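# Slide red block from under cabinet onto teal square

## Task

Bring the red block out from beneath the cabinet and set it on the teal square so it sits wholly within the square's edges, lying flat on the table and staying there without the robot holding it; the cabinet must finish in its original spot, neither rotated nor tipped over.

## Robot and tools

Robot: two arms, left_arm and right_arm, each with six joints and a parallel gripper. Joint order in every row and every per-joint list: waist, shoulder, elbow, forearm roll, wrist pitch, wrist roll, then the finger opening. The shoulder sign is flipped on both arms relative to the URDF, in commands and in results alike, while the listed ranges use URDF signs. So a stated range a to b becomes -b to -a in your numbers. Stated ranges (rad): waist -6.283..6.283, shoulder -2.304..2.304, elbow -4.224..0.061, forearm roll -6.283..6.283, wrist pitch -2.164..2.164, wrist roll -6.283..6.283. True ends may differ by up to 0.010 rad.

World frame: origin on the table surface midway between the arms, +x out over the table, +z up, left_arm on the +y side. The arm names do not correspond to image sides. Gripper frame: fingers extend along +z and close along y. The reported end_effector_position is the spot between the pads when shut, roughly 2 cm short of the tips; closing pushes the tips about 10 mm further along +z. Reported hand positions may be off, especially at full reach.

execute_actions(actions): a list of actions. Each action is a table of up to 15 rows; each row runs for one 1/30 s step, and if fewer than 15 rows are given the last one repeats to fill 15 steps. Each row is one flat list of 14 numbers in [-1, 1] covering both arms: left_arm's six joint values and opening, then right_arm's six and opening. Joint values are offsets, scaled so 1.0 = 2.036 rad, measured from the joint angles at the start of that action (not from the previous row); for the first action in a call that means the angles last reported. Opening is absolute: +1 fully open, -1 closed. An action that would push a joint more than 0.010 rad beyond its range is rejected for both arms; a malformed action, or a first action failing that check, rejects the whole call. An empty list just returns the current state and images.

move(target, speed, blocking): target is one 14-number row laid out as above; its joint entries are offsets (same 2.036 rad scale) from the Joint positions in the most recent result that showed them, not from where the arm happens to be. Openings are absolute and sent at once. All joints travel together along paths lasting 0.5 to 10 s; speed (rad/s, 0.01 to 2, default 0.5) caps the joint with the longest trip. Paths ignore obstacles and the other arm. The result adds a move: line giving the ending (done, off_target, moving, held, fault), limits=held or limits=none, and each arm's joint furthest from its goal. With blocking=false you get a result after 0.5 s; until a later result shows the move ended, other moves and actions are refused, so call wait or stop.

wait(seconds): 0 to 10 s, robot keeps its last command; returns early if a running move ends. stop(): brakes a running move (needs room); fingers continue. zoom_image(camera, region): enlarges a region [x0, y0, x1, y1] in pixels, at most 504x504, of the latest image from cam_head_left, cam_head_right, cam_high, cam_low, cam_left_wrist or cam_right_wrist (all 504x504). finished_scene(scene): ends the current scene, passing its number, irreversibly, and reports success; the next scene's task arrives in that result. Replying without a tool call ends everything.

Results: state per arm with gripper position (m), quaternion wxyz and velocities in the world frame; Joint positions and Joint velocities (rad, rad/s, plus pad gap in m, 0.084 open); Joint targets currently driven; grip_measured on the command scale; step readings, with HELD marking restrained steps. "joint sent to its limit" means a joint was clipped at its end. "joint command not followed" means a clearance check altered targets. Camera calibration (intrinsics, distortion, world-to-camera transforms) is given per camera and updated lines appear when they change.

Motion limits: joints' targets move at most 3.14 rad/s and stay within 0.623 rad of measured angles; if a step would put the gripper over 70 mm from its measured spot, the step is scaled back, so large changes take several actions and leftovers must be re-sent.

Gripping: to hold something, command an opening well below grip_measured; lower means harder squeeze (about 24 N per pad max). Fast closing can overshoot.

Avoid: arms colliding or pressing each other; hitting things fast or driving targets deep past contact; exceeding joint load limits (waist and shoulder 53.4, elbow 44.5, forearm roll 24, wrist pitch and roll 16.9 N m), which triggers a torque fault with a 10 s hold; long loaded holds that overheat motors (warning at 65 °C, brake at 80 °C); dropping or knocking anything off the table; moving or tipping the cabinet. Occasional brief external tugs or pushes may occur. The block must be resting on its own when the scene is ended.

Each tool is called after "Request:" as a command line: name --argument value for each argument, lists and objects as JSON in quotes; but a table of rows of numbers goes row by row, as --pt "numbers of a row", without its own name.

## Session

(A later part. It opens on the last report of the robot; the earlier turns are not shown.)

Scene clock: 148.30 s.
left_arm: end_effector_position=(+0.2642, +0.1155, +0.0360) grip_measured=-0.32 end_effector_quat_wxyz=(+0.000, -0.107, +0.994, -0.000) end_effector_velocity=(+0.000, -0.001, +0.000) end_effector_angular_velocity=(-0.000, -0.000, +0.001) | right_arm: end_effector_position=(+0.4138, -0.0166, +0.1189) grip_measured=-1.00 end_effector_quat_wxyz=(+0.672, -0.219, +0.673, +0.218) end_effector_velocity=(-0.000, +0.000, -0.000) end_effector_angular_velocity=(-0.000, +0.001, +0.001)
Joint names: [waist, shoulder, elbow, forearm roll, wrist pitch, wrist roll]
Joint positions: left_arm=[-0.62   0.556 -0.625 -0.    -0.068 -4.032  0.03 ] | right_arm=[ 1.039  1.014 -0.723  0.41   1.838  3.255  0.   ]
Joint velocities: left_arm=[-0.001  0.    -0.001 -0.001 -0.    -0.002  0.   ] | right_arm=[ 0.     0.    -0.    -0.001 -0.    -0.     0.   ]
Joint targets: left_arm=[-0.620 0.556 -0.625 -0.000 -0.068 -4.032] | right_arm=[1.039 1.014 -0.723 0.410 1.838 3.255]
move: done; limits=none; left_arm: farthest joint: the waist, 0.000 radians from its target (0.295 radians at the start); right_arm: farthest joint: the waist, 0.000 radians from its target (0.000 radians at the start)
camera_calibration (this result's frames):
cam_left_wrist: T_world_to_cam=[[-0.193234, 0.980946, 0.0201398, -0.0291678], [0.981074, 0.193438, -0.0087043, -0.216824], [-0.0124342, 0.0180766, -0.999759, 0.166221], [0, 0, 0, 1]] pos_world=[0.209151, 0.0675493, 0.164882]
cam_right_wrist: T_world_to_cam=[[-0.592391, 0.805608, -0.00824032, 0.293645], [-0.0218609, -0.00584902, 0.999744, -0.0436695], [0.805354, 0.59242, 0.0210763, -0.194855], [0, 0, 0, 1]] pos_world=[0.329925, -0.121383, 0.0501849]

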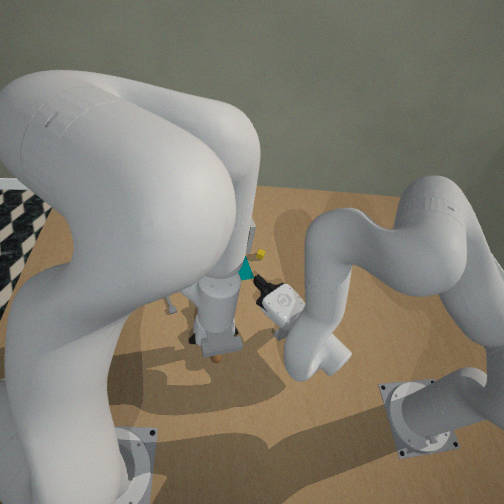

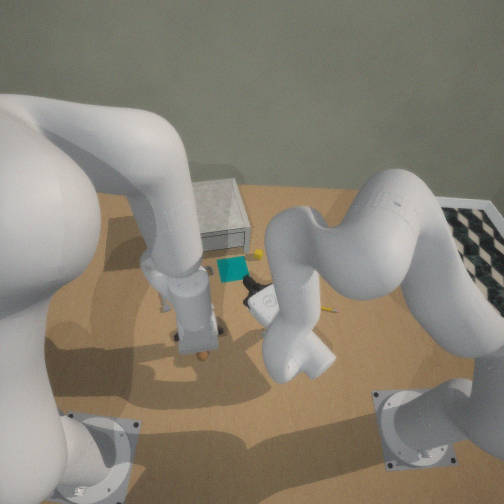

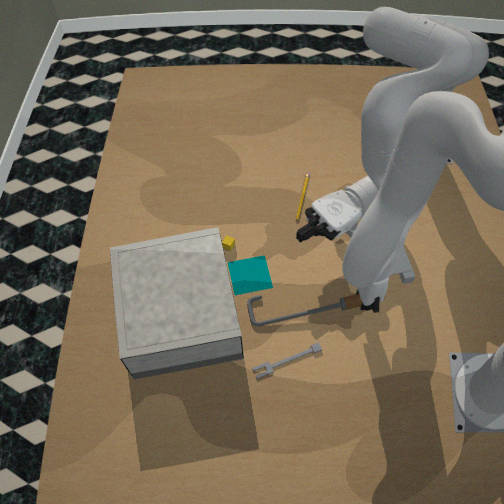

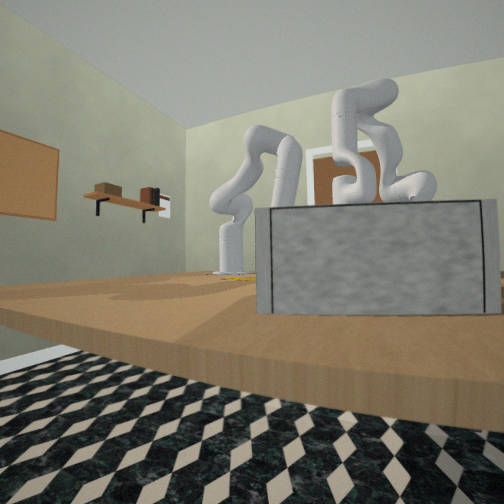

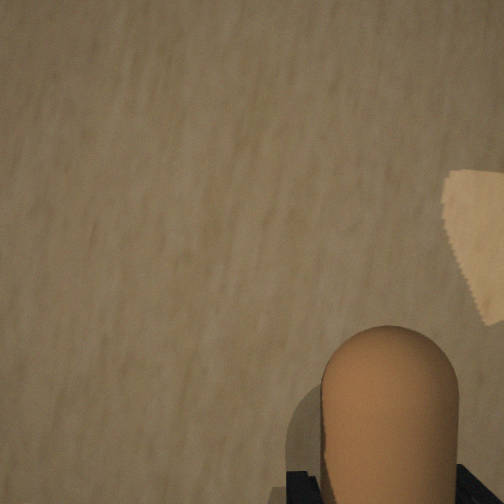

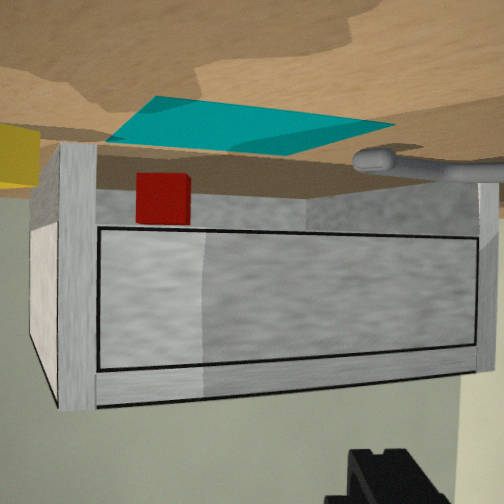

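Request:
move --target '[0.10435, 0.06012, -0.12598, 0, -0.06586, 0.10435, -1, 0, 0, 0, 0, 0, 0, -1]' --speed 0.3

Scene clock: 163.20 s.
left_arm: end_effector_position=(+0.3910, +0.1426, +0.0360) grip_measured=-0.32 end_effector_quat_wxyz=(+0.000, -0.106, +0.994, -0.000) end_effector_velocity=(+0.002, +0.001, +0.000) end_effector_angular_velocity=(-0.001, -0.001, +0.001) | right_arm: end_effector_position=(+0.4138, -0.0166, +0.1189) grip_measured=-1.00 end_effector_quat_wxyz=(+0.672, -0.219, +0.673, +0.218) end_effector_velocity=(+0.000, -0.000, -0.000) end_effector_angular_velocity=(-0.001, +0.000, -0.001)
Joint names: [waist, shoulder, elbow, forearm roll, wrist pitch, wrist roll]
Joint positions: left_arm=[-0.408  0.679 -0.881 -0.    -0.202 -3.819  0.03 ] | right_arm=[ 1.039  1.014 -0.723  0.41   1.838  3.255  0.   ]
Joint velocities: left_arm=[ 0.003  0.001 -0.003 -0.    -0.001  0.002 -0.   ] | right_arm=[-0.  0.  0.  0. -0. -0.  0.]
Joint targets: left_arm=[-0.408 0.679 -0.882 -0.000 -0.202 -3.819] | right_arm=[1.039 1.014 -0.723 0.410 1.838 3.255]
move: done; limits=none; left_arm: farthest joint: the waist, 0.001 radians from its target (0.213 radians at the start); right_arm: farthest joint: the waist, 0.000 radians from its target (0.000 radians at the start)
camera_calibration (this result's frames):
cam_left_wrist: T_world_to_cam=[[-0.193042, 0.980981, 0.020279, -0.0313245], [0.981111, 0.193249, -0.00876285, -0.346419], [-0.0125151, 0.0182044, -0.999756, 0.167337], [0, 0, 0, 1]] pos_world=[0.335923, 0.0946275, 0.164895]
cam_right_wrist: T_world_to_cam=[[-0.592391, 0.805608, -0.00824031, 0.293645], [-0.0218609, -0.005849, 0.999744, -0.0436695], [0.805354, 0.59242, 0.0210762, -0.194855], [0, 0, 0, 1]] pos_world=[0.329925, -0.121383, 0.0501849]

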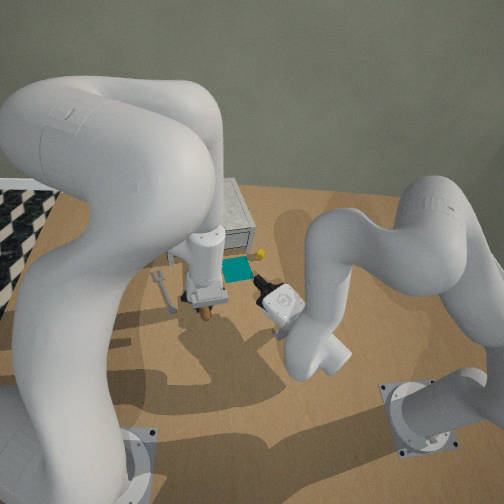

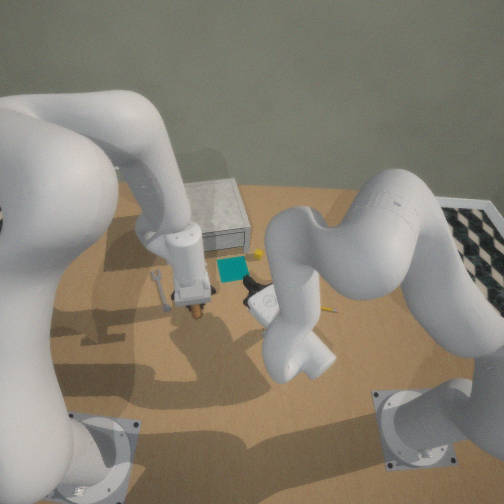

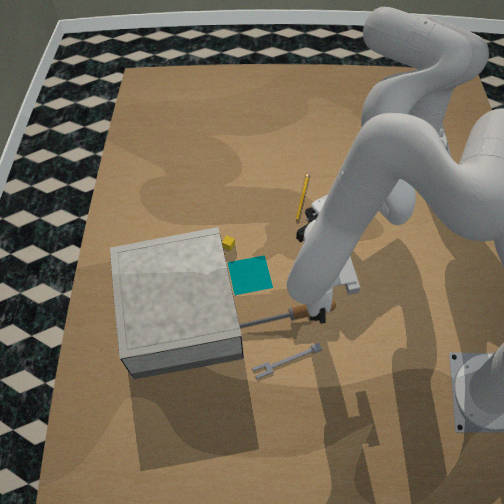

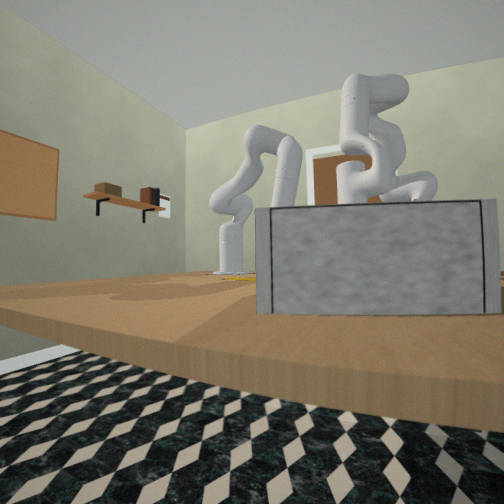

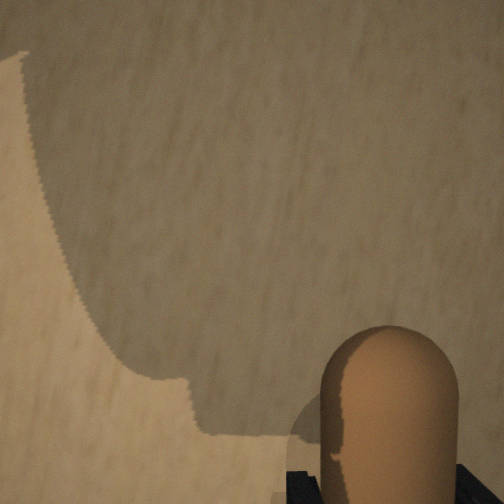

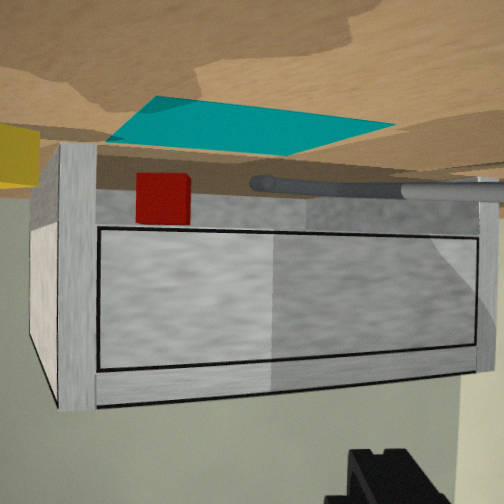

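Request:
move --target '[0.0618, 0.06915, -0.13995, 0, -0.07075, 0.0616, -1, 0, 0, 0, 0, 0, 0, -1]' --speed 0.3

Scene clock: 168.67 s.
left_arm: end_effector_position=(+0.5024, +0.1667, +0.0361) grip_measured=-0.32 end_effector_quat_wxyz=(+0.000, -0.107, +0.994, -0.000) end_effector_velocity=(+0.001, +0.000, +0.000) end_effector_angular_velocity=(+0.000, -0.000, -0.000) | right_arm: end_effector_position=(+0.4138, -0.0166, +0.1189) grip_measured=-1.00 end_effector_quat_wxyz=(+0.672, -0.219, +0.673, +0.218) end_effector_velocity=(-0.000, -0.000, -0.000) end_effector_angular_velocity=(-0.001, +0.001, +0.000)
Joint names: [waist, shoulder, elbow, forearm roll, wrist pitch, wrist roll]
Joint positions: left_arm=[-0.283  0.819 -1.166 -0.    -0.346 -3.694  0.03 ] | right_arm=[ 1.039  1.014 -0.723  0.41   1.838  3.255  0.   ]
Joint velocities: left_arm=[ 0.001  0.001 -0.003  0.    -0.001  0.001 -0.   ] | right_arm=[ 0.     0.     0.    -0.    -0.001  0.     0.   ]
Joint targets: left_arm=[-0.283 0.819 -1.166 -0.000 -0.346 -3.694] | right_arm=[1.039 1.014 -0.723 0.410 1.838 3.255]
move: done; limits=none; left_arm: farthest joint: the waist, 0.001 radians from its target (0.126 radians at the start); right_arm: farthest joint: the waist, 0.000 radians from its target (0.000 radians at the start)
camera_calibration (this result's frames):
cam_left_wrist: T_world_to_cam=[[-0.193306, 0.980929, 0.0202789, -0.0333446], [0.981059, 0.193513, -0.00875991, -0.460382], [-0.0125171, 0.0182015, -0.999756, 0.16838], [0, 0, 0, 1]] pos_world=[0.447324, 0.118734, 0.164983]
cam_right_wrist: T_world_to_cam=[[-0.592391, 0.805608, -0.00824034, 0.293645], [-0.0218607, -0.00584885, 0.999744, -0.0436696], [0.805354, 0.59242, 0.021076, -0.194854], [0, 0, 0, 1]] pos_world=[0.329925, -0.121383, 0.0501849]

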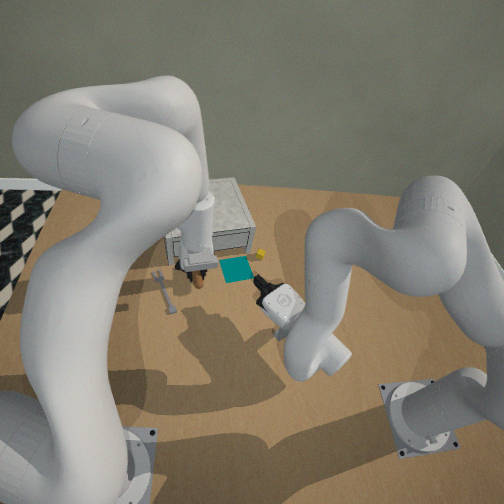

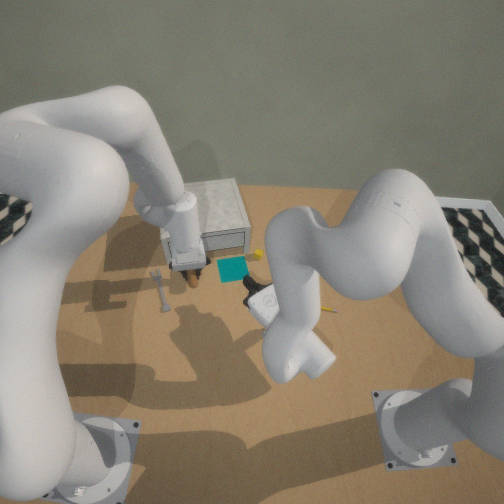

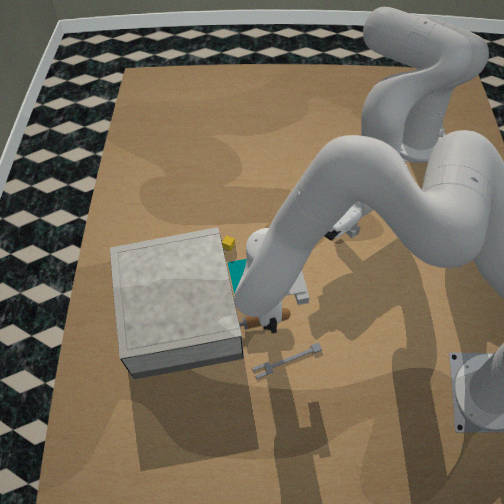

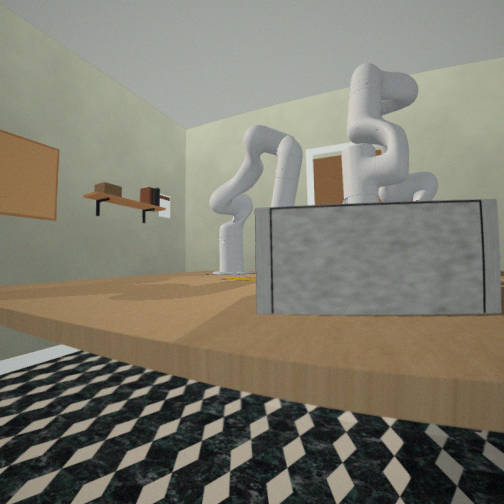

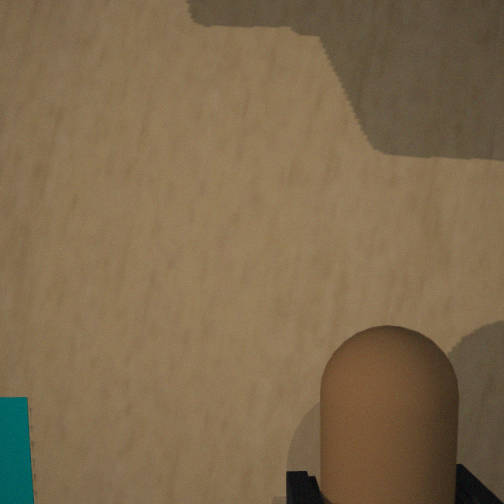

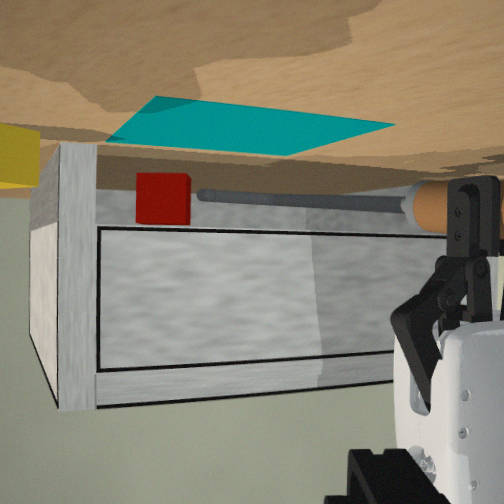

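Request:
zoom_image --camera "cam_right_wrist" --region '[90, 150, 290, 250]'

Request:
zoom_image --camera "cam_high" --region '[200, 250, 330, 380]'

Region (90, 150, 290, 250) of cam_right_wrist's 504x504 image, scaled by 2.520, with more detail than that image has.

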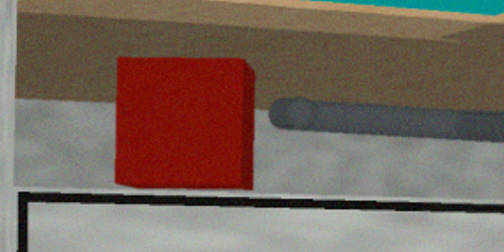

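Region (200, 250, 330, 380) of cam_high's 504x504 image, scaled by 3.877, with more detail than that image has.

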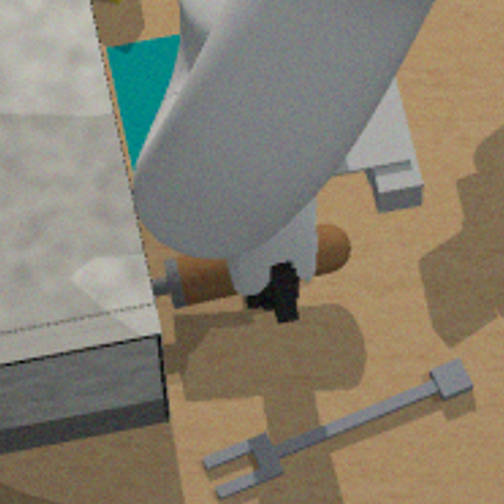

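Request:
move --target '[-0.06203, 0.05176, -0.1024, 0, -0.05079, -0.06226, -1, 0.0245, -0.0004, 0.0401, 0.0307, 0.0325, 0.0255, -1]' --speed 0.22

Scene clock: 189.70 s.
left_arm: end_effector_position=(+0.5285, +0.0733, +0.0360) grip_measured=-0.32 end_effector_quat_wxyz=(-0.000, -0.107, +0.994, -0.000) end_effector_velocity=(+0.001, -0.001, -0.000) end_effector_angular_velocity=(-0.001, -0.001, +0.000) | right_arm: end_effector_position=(+0.3812, -0.0401, +0.1189) grip_measured=-1.00 end_effector_quat_wxyz=(+0.672, -0.219, +0.673, +0.218) end_effector_velocity=(-0.001, -0.000, -0.000) end_effector_angular_velocity=(-0.001, +0.000, +0.002)
Joint names: [waist, shoulder, elbow, forearm roll, wrist pitch, wrist roll]
Joint positions: left_arm=[-0.409  0.924 -1.374 -0.    -0.45  -3.821  0.03 ] | right_arm=[ 1.089  1.013 -0.641  0.473  1.904  3.307  0.   ]
Joint velocities: left_arm=[-0.001  0.001 -0.002  0.     0.001 -0.001 -0.   ] | right_arm=[ 0.001  0.001  0.001 -0.001  0.001  0.     0.   ]
Joint targets: left_arm=[-0.409 0.925 -1.374 -0.000 -0.450 -3.821] | right_arm=[1.089 1.013 -0.641 0.473 1.905 3.307]
move: done; limits=none; left_arm: farthest joint: the waist, 0.001 radians from its target (0.127 radians at the start); right_arm: farthest joint: the waist, 0.000 radians from its target (0.050 radians at the start)
camera_calibration (this result's frames):
cam_left_wrist: T_world_to_cam=[[-0.193897, 0.980809, 0.0204399, 0.0636564], [0.980937, 0.194113, -0.00911223, -0.467895], [-0.012905, 0.0182834, -0.99975, 0.170439], [0, 0, 0, 1]] pos_world=[0.473517, 0.0252733, 0.164832]
cam_right_wrist: T_world_to_cam=[[-0.592359, 0.805636, -0.00782005, 0.293097], [-0.0216987, -0.00625016, 0.999745, -0.044639], [0.805382, 0.592378, 0.0211836, -0.154698], [0, 0, 0, 1]] pos_world=[0.297241, -0.144769, 0.0501967]

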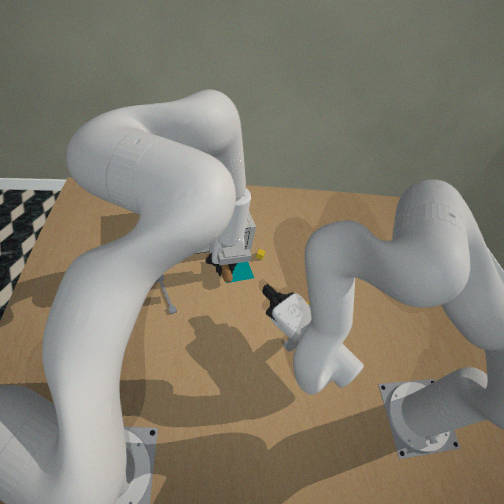

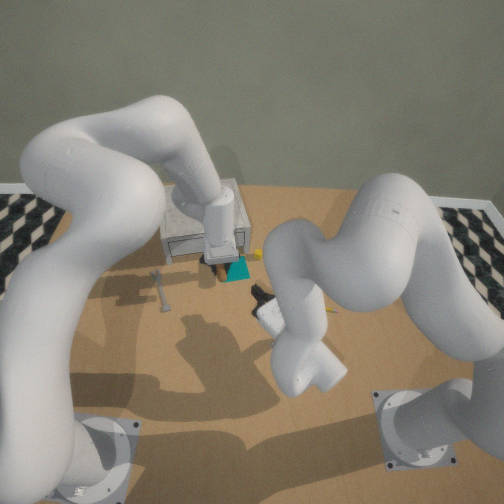

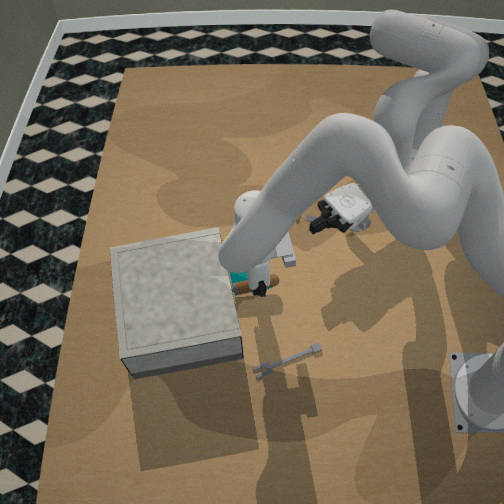

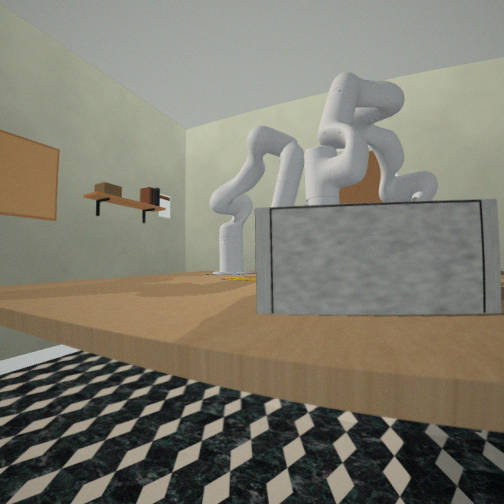

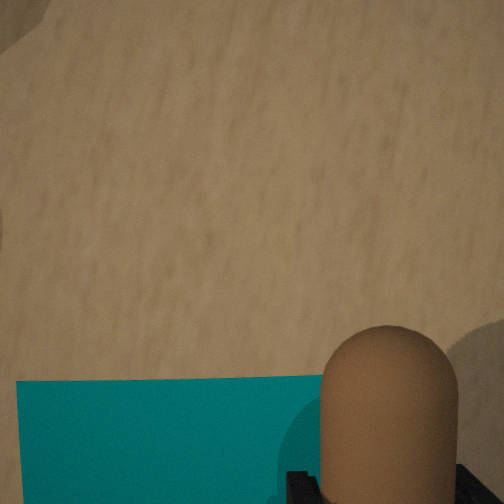

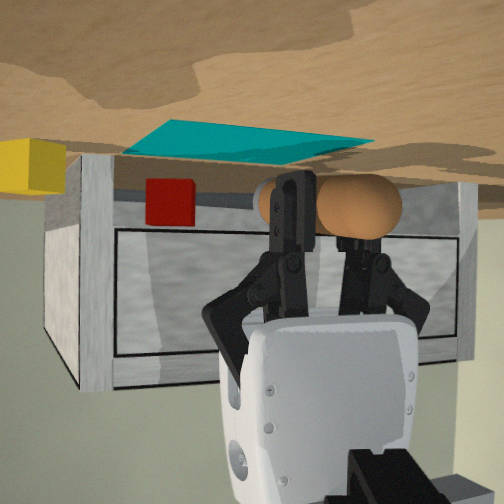

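Request:
zoom_image --camera "cam_right_wrist" --region '[70, 110, 290, 250]'

Region (70, 110, 290, 250) of cam_right_wrist's 504x504 image, scaled by 2.291, with more detail than that image has; it fills the top 321 rows of this view, and the rest is white.

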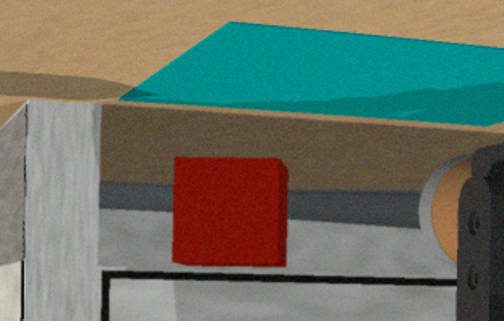

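Request:
move --target '[-0.028, -0.04248, 0.08439, 0, 0.04191, -0.0278, -1, -0.3438, -0.03, 0, 0, -0.03, 0, -1]' --speed 0.7

Scene clock: 202.23 s.
left_arm: end_effector_position=(+0.4684, +0.0664, +0.0358) grip_measured=-0.32 end_effector_quat_wxyz=(+0.000, -0.107, +0.994, -0.000) end_effector_velocity=(-0.000, +0.000, -0.000) end_effector_angular_velocity=(+0.000, +0.000, +0.000) | right_arm: end_effector_position=(+0.5838, -0.3603, +0.1373) grip_measured=-1.00 end_effector_quat_wxyz=(+0.705, +0.038, +0.708, -0.019) end_effector_velocity=(+0.000, -0.002, -0.000) end_effector_angular_velocity=(+0.000, +0.002, -0.003)
Joint names: [waist, shoulder, elbow, forearm roll, wrist pitch, wrist roll]
Joint positions: left_arm=[-0.466  0.838 -1.203 -0.    -0.364 -3.877  0.03 ] | right_arm=[ 0.389  0.952 -0.641  0.473  1.843  3.307  0.   ]
Joint velocities: left_arm=[ 0.     0.     0.001  0.     0.    -0.001  0.   ] | right_arm=[-0.004 -0.    -0.    -0.001 -0.002 -0.     0.   ]
Joint targets: left_arm=[-0.466 0.838 -1.202 -0.000 -0.364 -3.877] | right_arm=[0.389 0.952 -0.641 0.473 1.843 3.307]
move: done; limits=none; left_arm: farthest joint: the shoulder, 0.001 radians from its target (0.087 radians at the start); right_arm: farthest joint: the waist, 0.000 radians from its target (0.700 radians at the start)
camera_calibration (this result's frames):
cam_left_wrist: T_world_to_cam=[[-0.193547, 0.980878, 0.0204296, 0.0585666], [0.981007, 0.193761, -0.00906102, -0.407593], [-0.0128462, 0.0182878, -0.99975, 0.169641], [0, 0, 0, 1]] pos_world=[0.413366, 0.0184266, 0.164709]
cam_right_wrist: T_world_to_cam=[[0.0746364, 0.997035, 0.0187026, 0.347229], [-0.0172863, -0.0174585, 0.999698, -0.0672491], [0.997061, -0.0749371, 0.015932, -0.48018], [0, 0, 0, 1]] pos_world=[0.45169, -0.383357, 0.068385]

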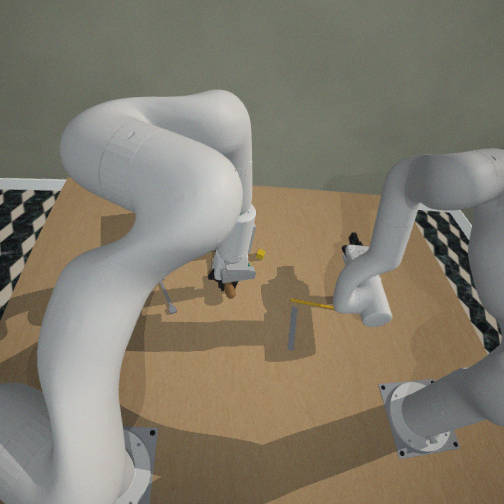

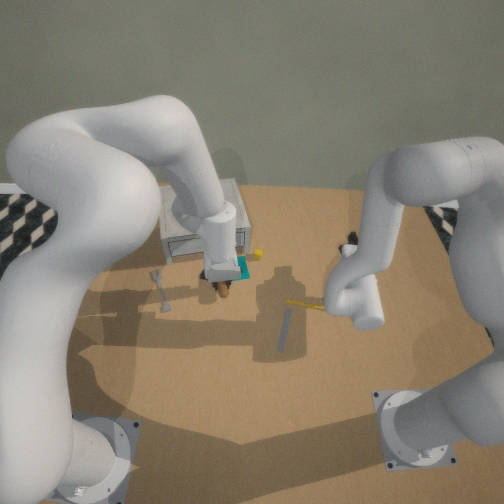

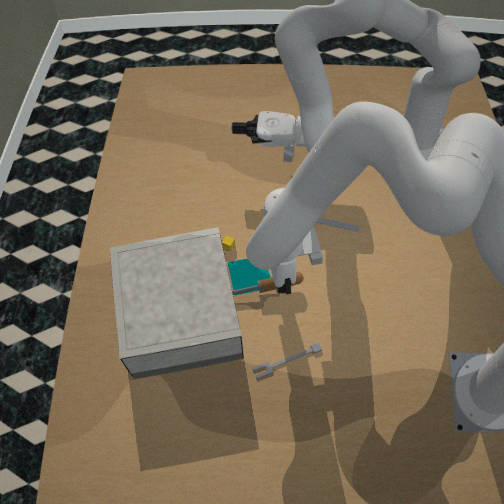

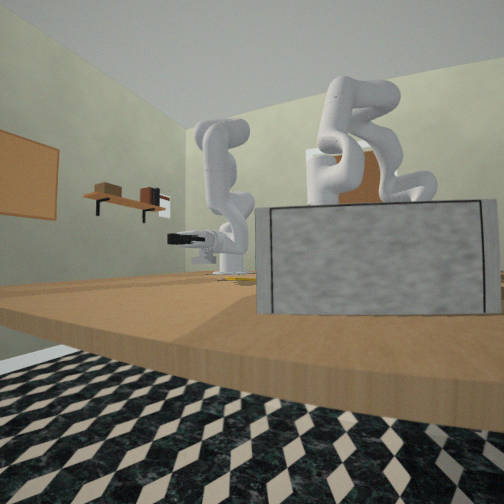

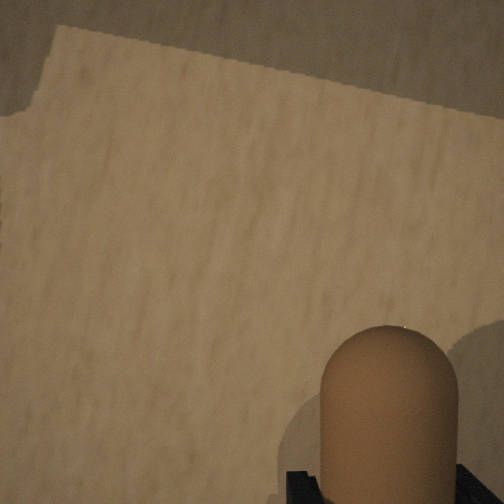

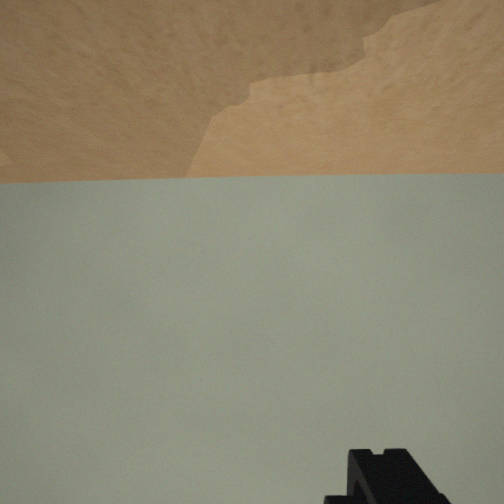

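Request:
move --target '[-0.06177, -0.05065, 0.10144, 0, 0.05079, -0.06176, -1, 0, 0, 0, 0, 0, 0, -1]' --speed 0.25

Scene clock: 206.10 s.
left_arm: end_effector_position=(+0.3759, +0.0450, +0.0360) grip_measured=-0.32 end_effector_quat_wxyz=(+0.000, -0.107, +0.994, -0.000) end_effector_velocity=(-0.001, -0.000, -0.000) end_effector_angular_velocity=(+0.000, +0.000, -0.001) | right_arm: end_effector_position=(+0.5838, -0.3603, +0.1373) grip_measured=-1.00 end_effector_quat_wxyz=(+0.705, +0.038, +0.708, -0.019) end_effector_velocity=(-0.000, +0.000, -0.001) end_effector_angular_velocity=(-0.001, +0.001, +0.000)
Joint names: [waist, shoulder, elbow, forearm roll, wrist pitch, wrist roll]
Joint positions: left_arm=[-0.591  0.735 -0.996 -0.    -0.261 -4.003  0.03 ] | right_arm=[ 0.389  0.952 -0.641  0.473  1.843  3.307  0.   ]
Joint velocities: left_arm=[-0.002 -0.001  0.002 -0.     0.001 -0.001  0.   ] | right_arm=[ 0.001  0.002 -0.     0.001  0.001 -0.     0.   ]
Joint targets: left_arm=[-0.591 0.735 -0.996 -0.000 -0.261 -4.003] | right_arm=[0.389 0.952 -0.641 0.473 1.843 3.307]
move: done; limits=none; left_arm: farthest joint: the waist, 0.001 radians from its target (0.126 radians at the start); right_arm: farthest joint: the waist, 0.000 radians from its target (0.000 radians at the start)
camera_calibration (this result's frames):
cam_left_wrist: T_world_to_cam=[[-0.193667, 0.980855, 0.0203889, 0.0616879], [0.980984, 0.193879, -0.00899561, -0.312756], [-0.0127764, 0.018259, -0.999752, 0.168974], [0, 0, 0, 1]] pos_world=[0.320915, -0.00295535, 0.164861]
cam_right_wrist: T_world_to_cam=[[0.0746371, 0.997035, 0.0187024, 0.347229], [-0.0172863, -0.0174583, 0.999698, -0.0672491], [0.997061, -0.0749379, 0.015932, -0.48018], [0, 0, 0, 1]] pos_world=[0.45169, -0.383358, 0.068385]

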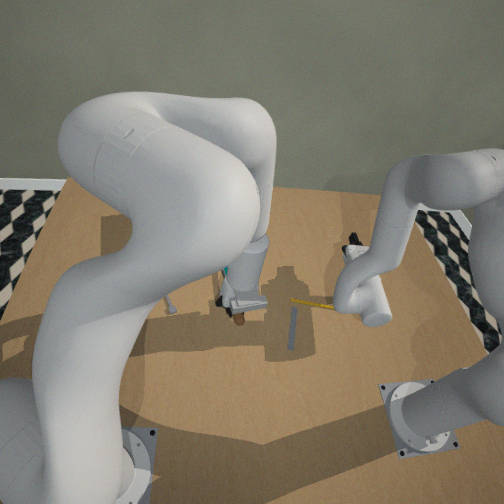

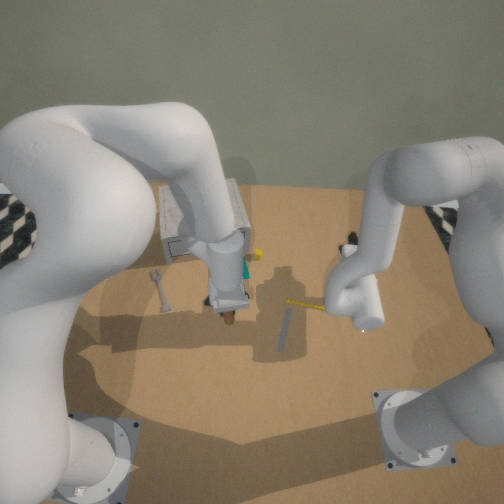

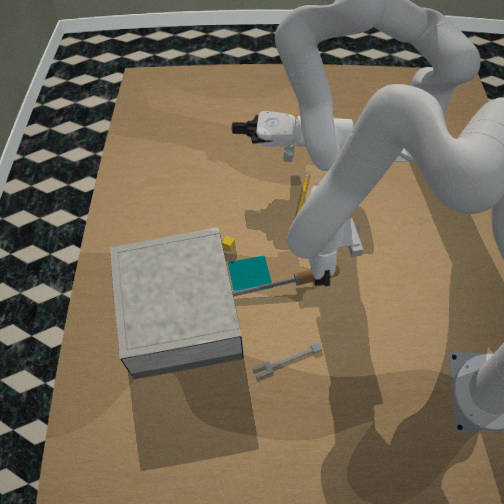

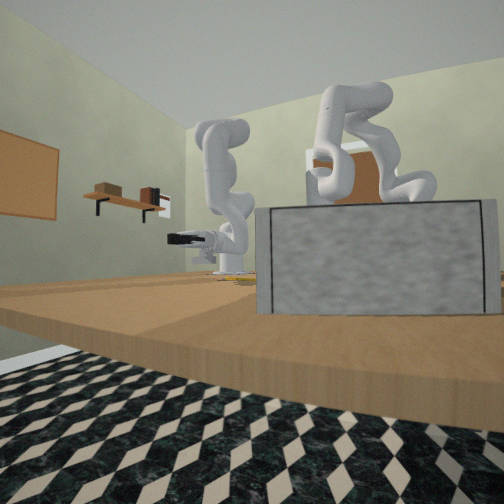

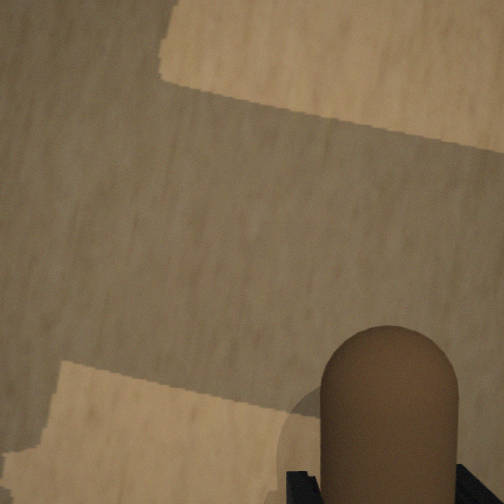

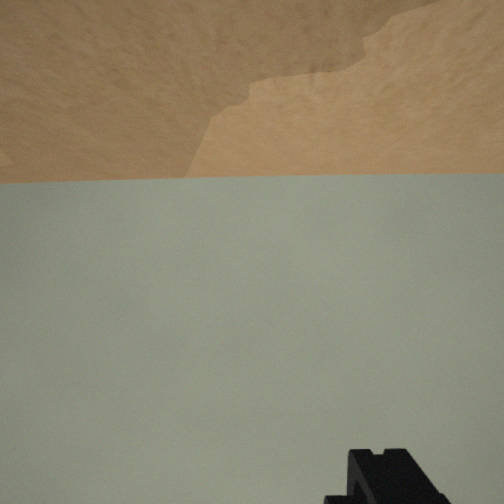

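Request:
move --target '[-0.07386, -0.02744, 0.05593, 0, 0.0285, -0.07375, -1, 0, 0, 0, 0, 0, 0, -1]' --speed 0.2

Scene clock: 209.67 s.
left_arm: end_effector_position=(+0.2978, +0.0145, +0.0360) grip_measured=-0.32 end_effector_quat_wxyz=(+0.000, -0.107, +0.994, -0.000) end_effector_velocity=(-0.002, -0.000, +0.000) end_effector_angular_velocity=(+0.001, +0.001, -0.001) | right_arm: end_effector_position=(+0.5838, -0.3603, +0.1373) grip_measured=-1.00 end_effector_quat_wxyz=(+0.705, +0.038, +0.708, -0.019) end_effector_velocity=(-0.000, +0.000, -0.001) end_effector_angular_velocity=(+0.000, +0.002, +0.001)
Joint names: [waist, shoulder, elbow, forearm roll, wrist pitch, wrist roll]
Joint positions: left_arm=[-0.741  0.679 -0.883 -0.    -0.203 -4.153  0.03 ] | right_arm=[ 0.389  0.952 -0.641  0.473  1.843  3.307  0.   ]
Joint velocities: left_arm=[-0.002 -0.001  0.002 -0.    -0.001 -0.002  0.   ] | right_arm=[ 0.001  0.001  0.    -0.001 -0.001  0.     0.   ]
Joint targets: left_arm=[-0.742 0.679 -0.882 -0.000 -0.203 -4.153] | right_arm=[0.389 0.952 -0.641 0.473 1.843 3.307]
move: done; limits=none; left_arm: farthest joint: the waist, 0.000 radians from its target (0.150 radians at the start); right_arm: farthest joint: the waist, 0.000 radians from its target (0.000 radians at the start)
camera_calibration (this result's frames):
cam_left_wrist: T_world_to_cam=[[-0.193614, 0.980867, 0.0203269, 0.0764542], [0.980995, 0.193825, -0.00896822, -0.230225], [-0.0127365, 0.0182042, -0.999753, 0.168523], [0, 0, 0, 1]] pos_world=[0.242799, -0.0334359, 0.164863]
cam_right_wrist: T_world_to_cam=[[0.0746372, 0.997035, 0.0187023, 0.347229], [-0.0172862, -0.0174583, 0.999698, -0.0672491], [0.997061, -0.0749379, 0.0159319, -0.48018], [0, 0, 0, 1]] pos_world=[0.45169, -0.383358, 0.068385]

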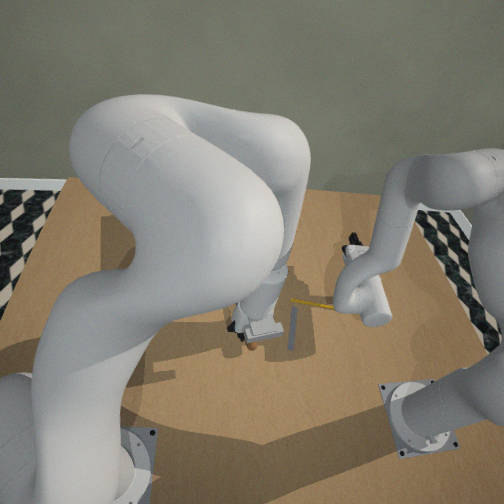

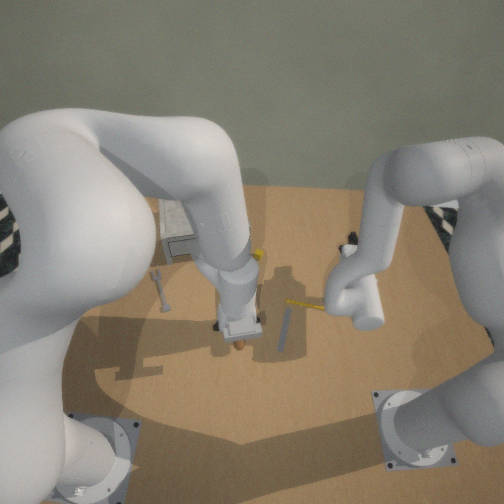

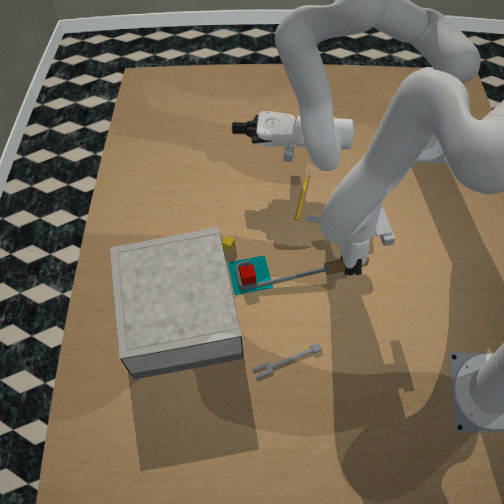

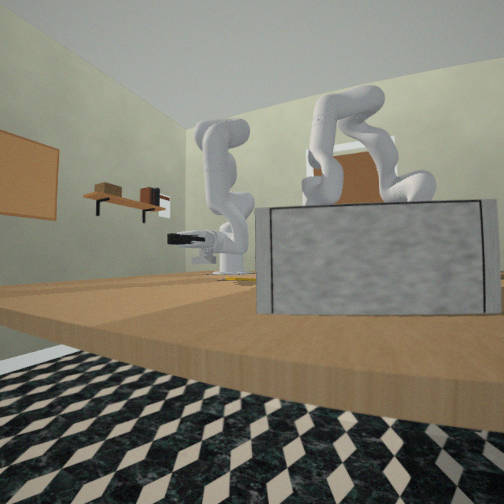

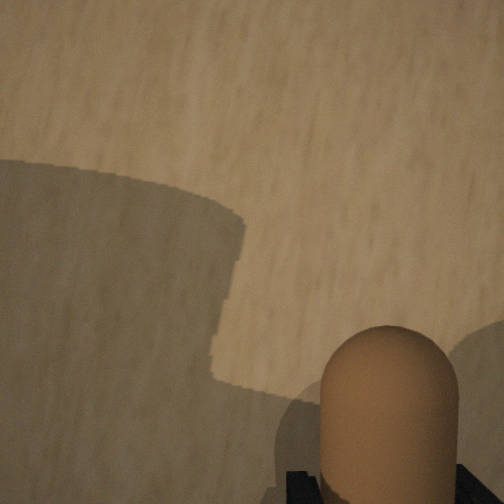

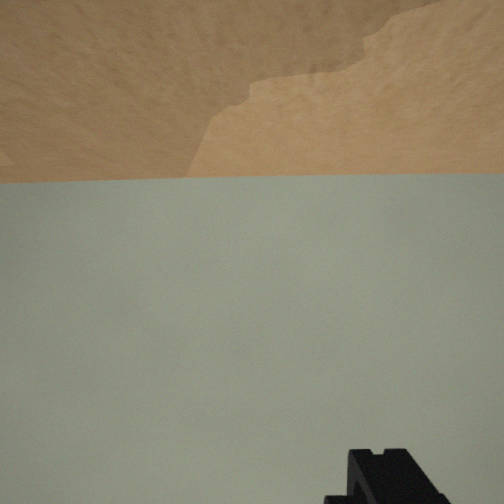

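The block is out and on the teal square. Zooming in to check its placement.

Request:
zoom_image --camera "cam_high" --region '[210, 230, 300, 310]'

Region (210, 230, 300, 310) of cam_high's 504x504 image, scaled by 5.600, with more detail than that image has.

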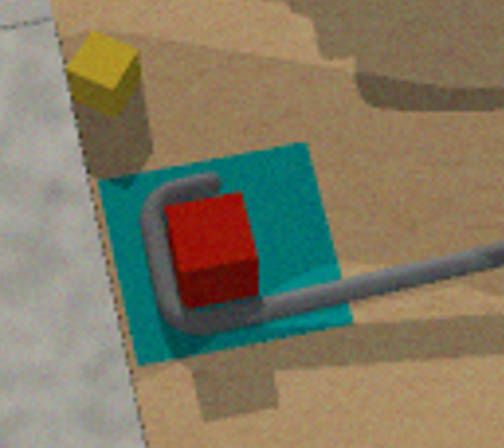

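Request:
move --target '[0.00653, 0.00917, 0.00633, 0.11171, 0.02435, -0.10374, -1, 0, 0, 0, 0, 0, 0, -1]' --speed 0.35

Scene clock: 219.67 s.
left_arm: end_effector_position=(+0.3074, +0.0258, +0.0245) grip_measured=-0.32 end_effector_quat_wxyz=(+0.020, -0.107, +0.994, +0.002) end_effector_velocity=(-0.000, +0.001, -0.001) end_effector_angular_velocity=(+0.001, +0.001, +0.000) | right_arm: end_effector_position=(+0.5838, -0.3603, +0.1373) grip_measured=-1.00 end_effector_quat_wxyz=(+0.705, +0.038, +0.708, -0.019) end_effector_velocity=(-0.000, -0.000, -0.001) end_effector_angular_velocity=(-0.001, +0.002, +0.000)
Joint names: [waist, shoulder, elbow, forearm roll, wrist pitch, wrist roll]
Joint positions: left_arm=[-0.728  0.698 -0.87   0.227 -0.154 -4.364  0.03 ] | right_arm=[ 0.389  0.952 -0.641  0.473  1.843  3.307  0.   ]
Joint velocities: left_arm=[ 0.     0.001  0.001  0.002 -0.    -0.002  0.   ] | right_arm=[ 0.     0.002 -0.     0.    -0.    -0.     0.   ]
Joint targets: left_arm=[-0.728 0.698 -0.870 0.227 -0.153 -4.364] | right_arm=[0.389 0.952 -0.641 0.473 1.843 3.307]
move: done; limits=none; left_arm: farthest joint: the forearm roll, 0.001 radians from its target (0.228 radians at the start); right_arm: farthest joint: the waist, 0.000 radians from its target (0.000 radians at the start)
camera_calibration (this result's frames):
cam_left_wrist: T_world_to_cam=[[-0.194582, 0.980657, 0.0212069, 0.0677361], [0.980509, 0.193862, 0.0319367, -0.242758], [0.0272078, 0.0270079, -0.999265, 0.144438], [0, 0, 0, 1]] pos_world=[0.247276, -0.0232654, 0.150649]
cam_right_wrist: T_world_to_cam=[[0.0746372, 0.997035, 0.0187023, 0.347229], [-0.017286, -0.0174583, 0.999698, -0.0672491], [0.997061, -0.074938, 0.0159317, -0.48018], [0, 0, 0, 1]] pos_world=[0.45169, -0.383358, 0.0683849]

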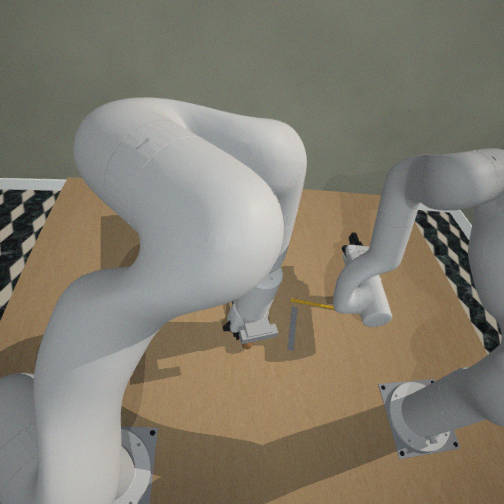

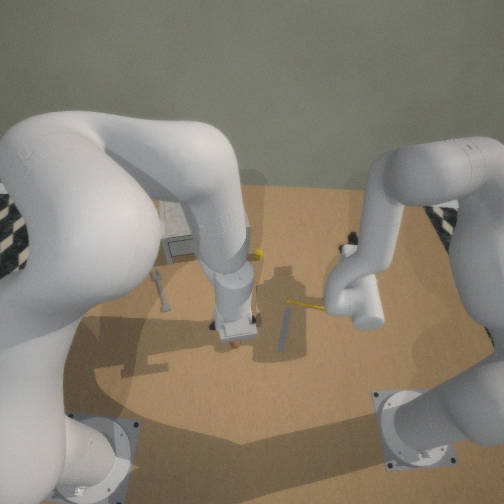

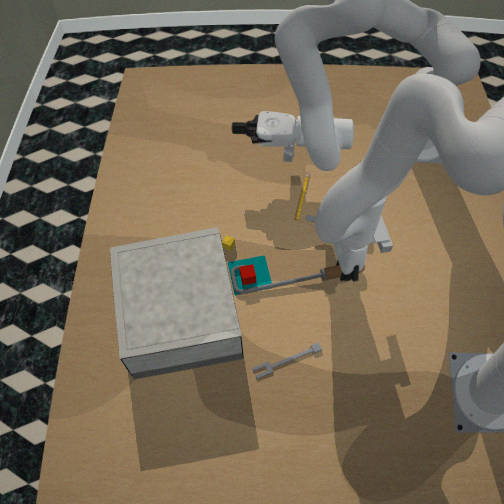

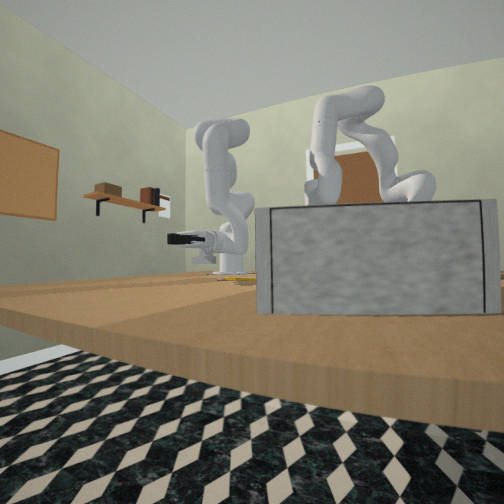

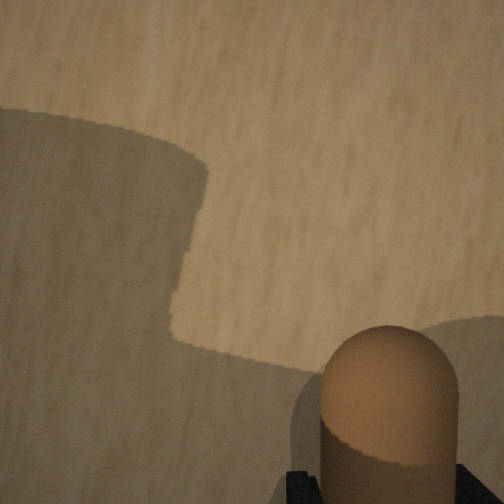

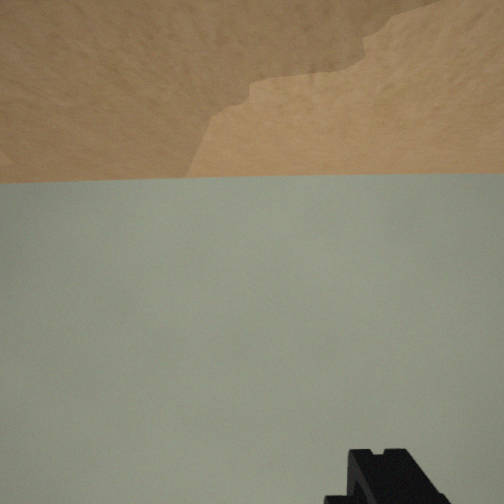

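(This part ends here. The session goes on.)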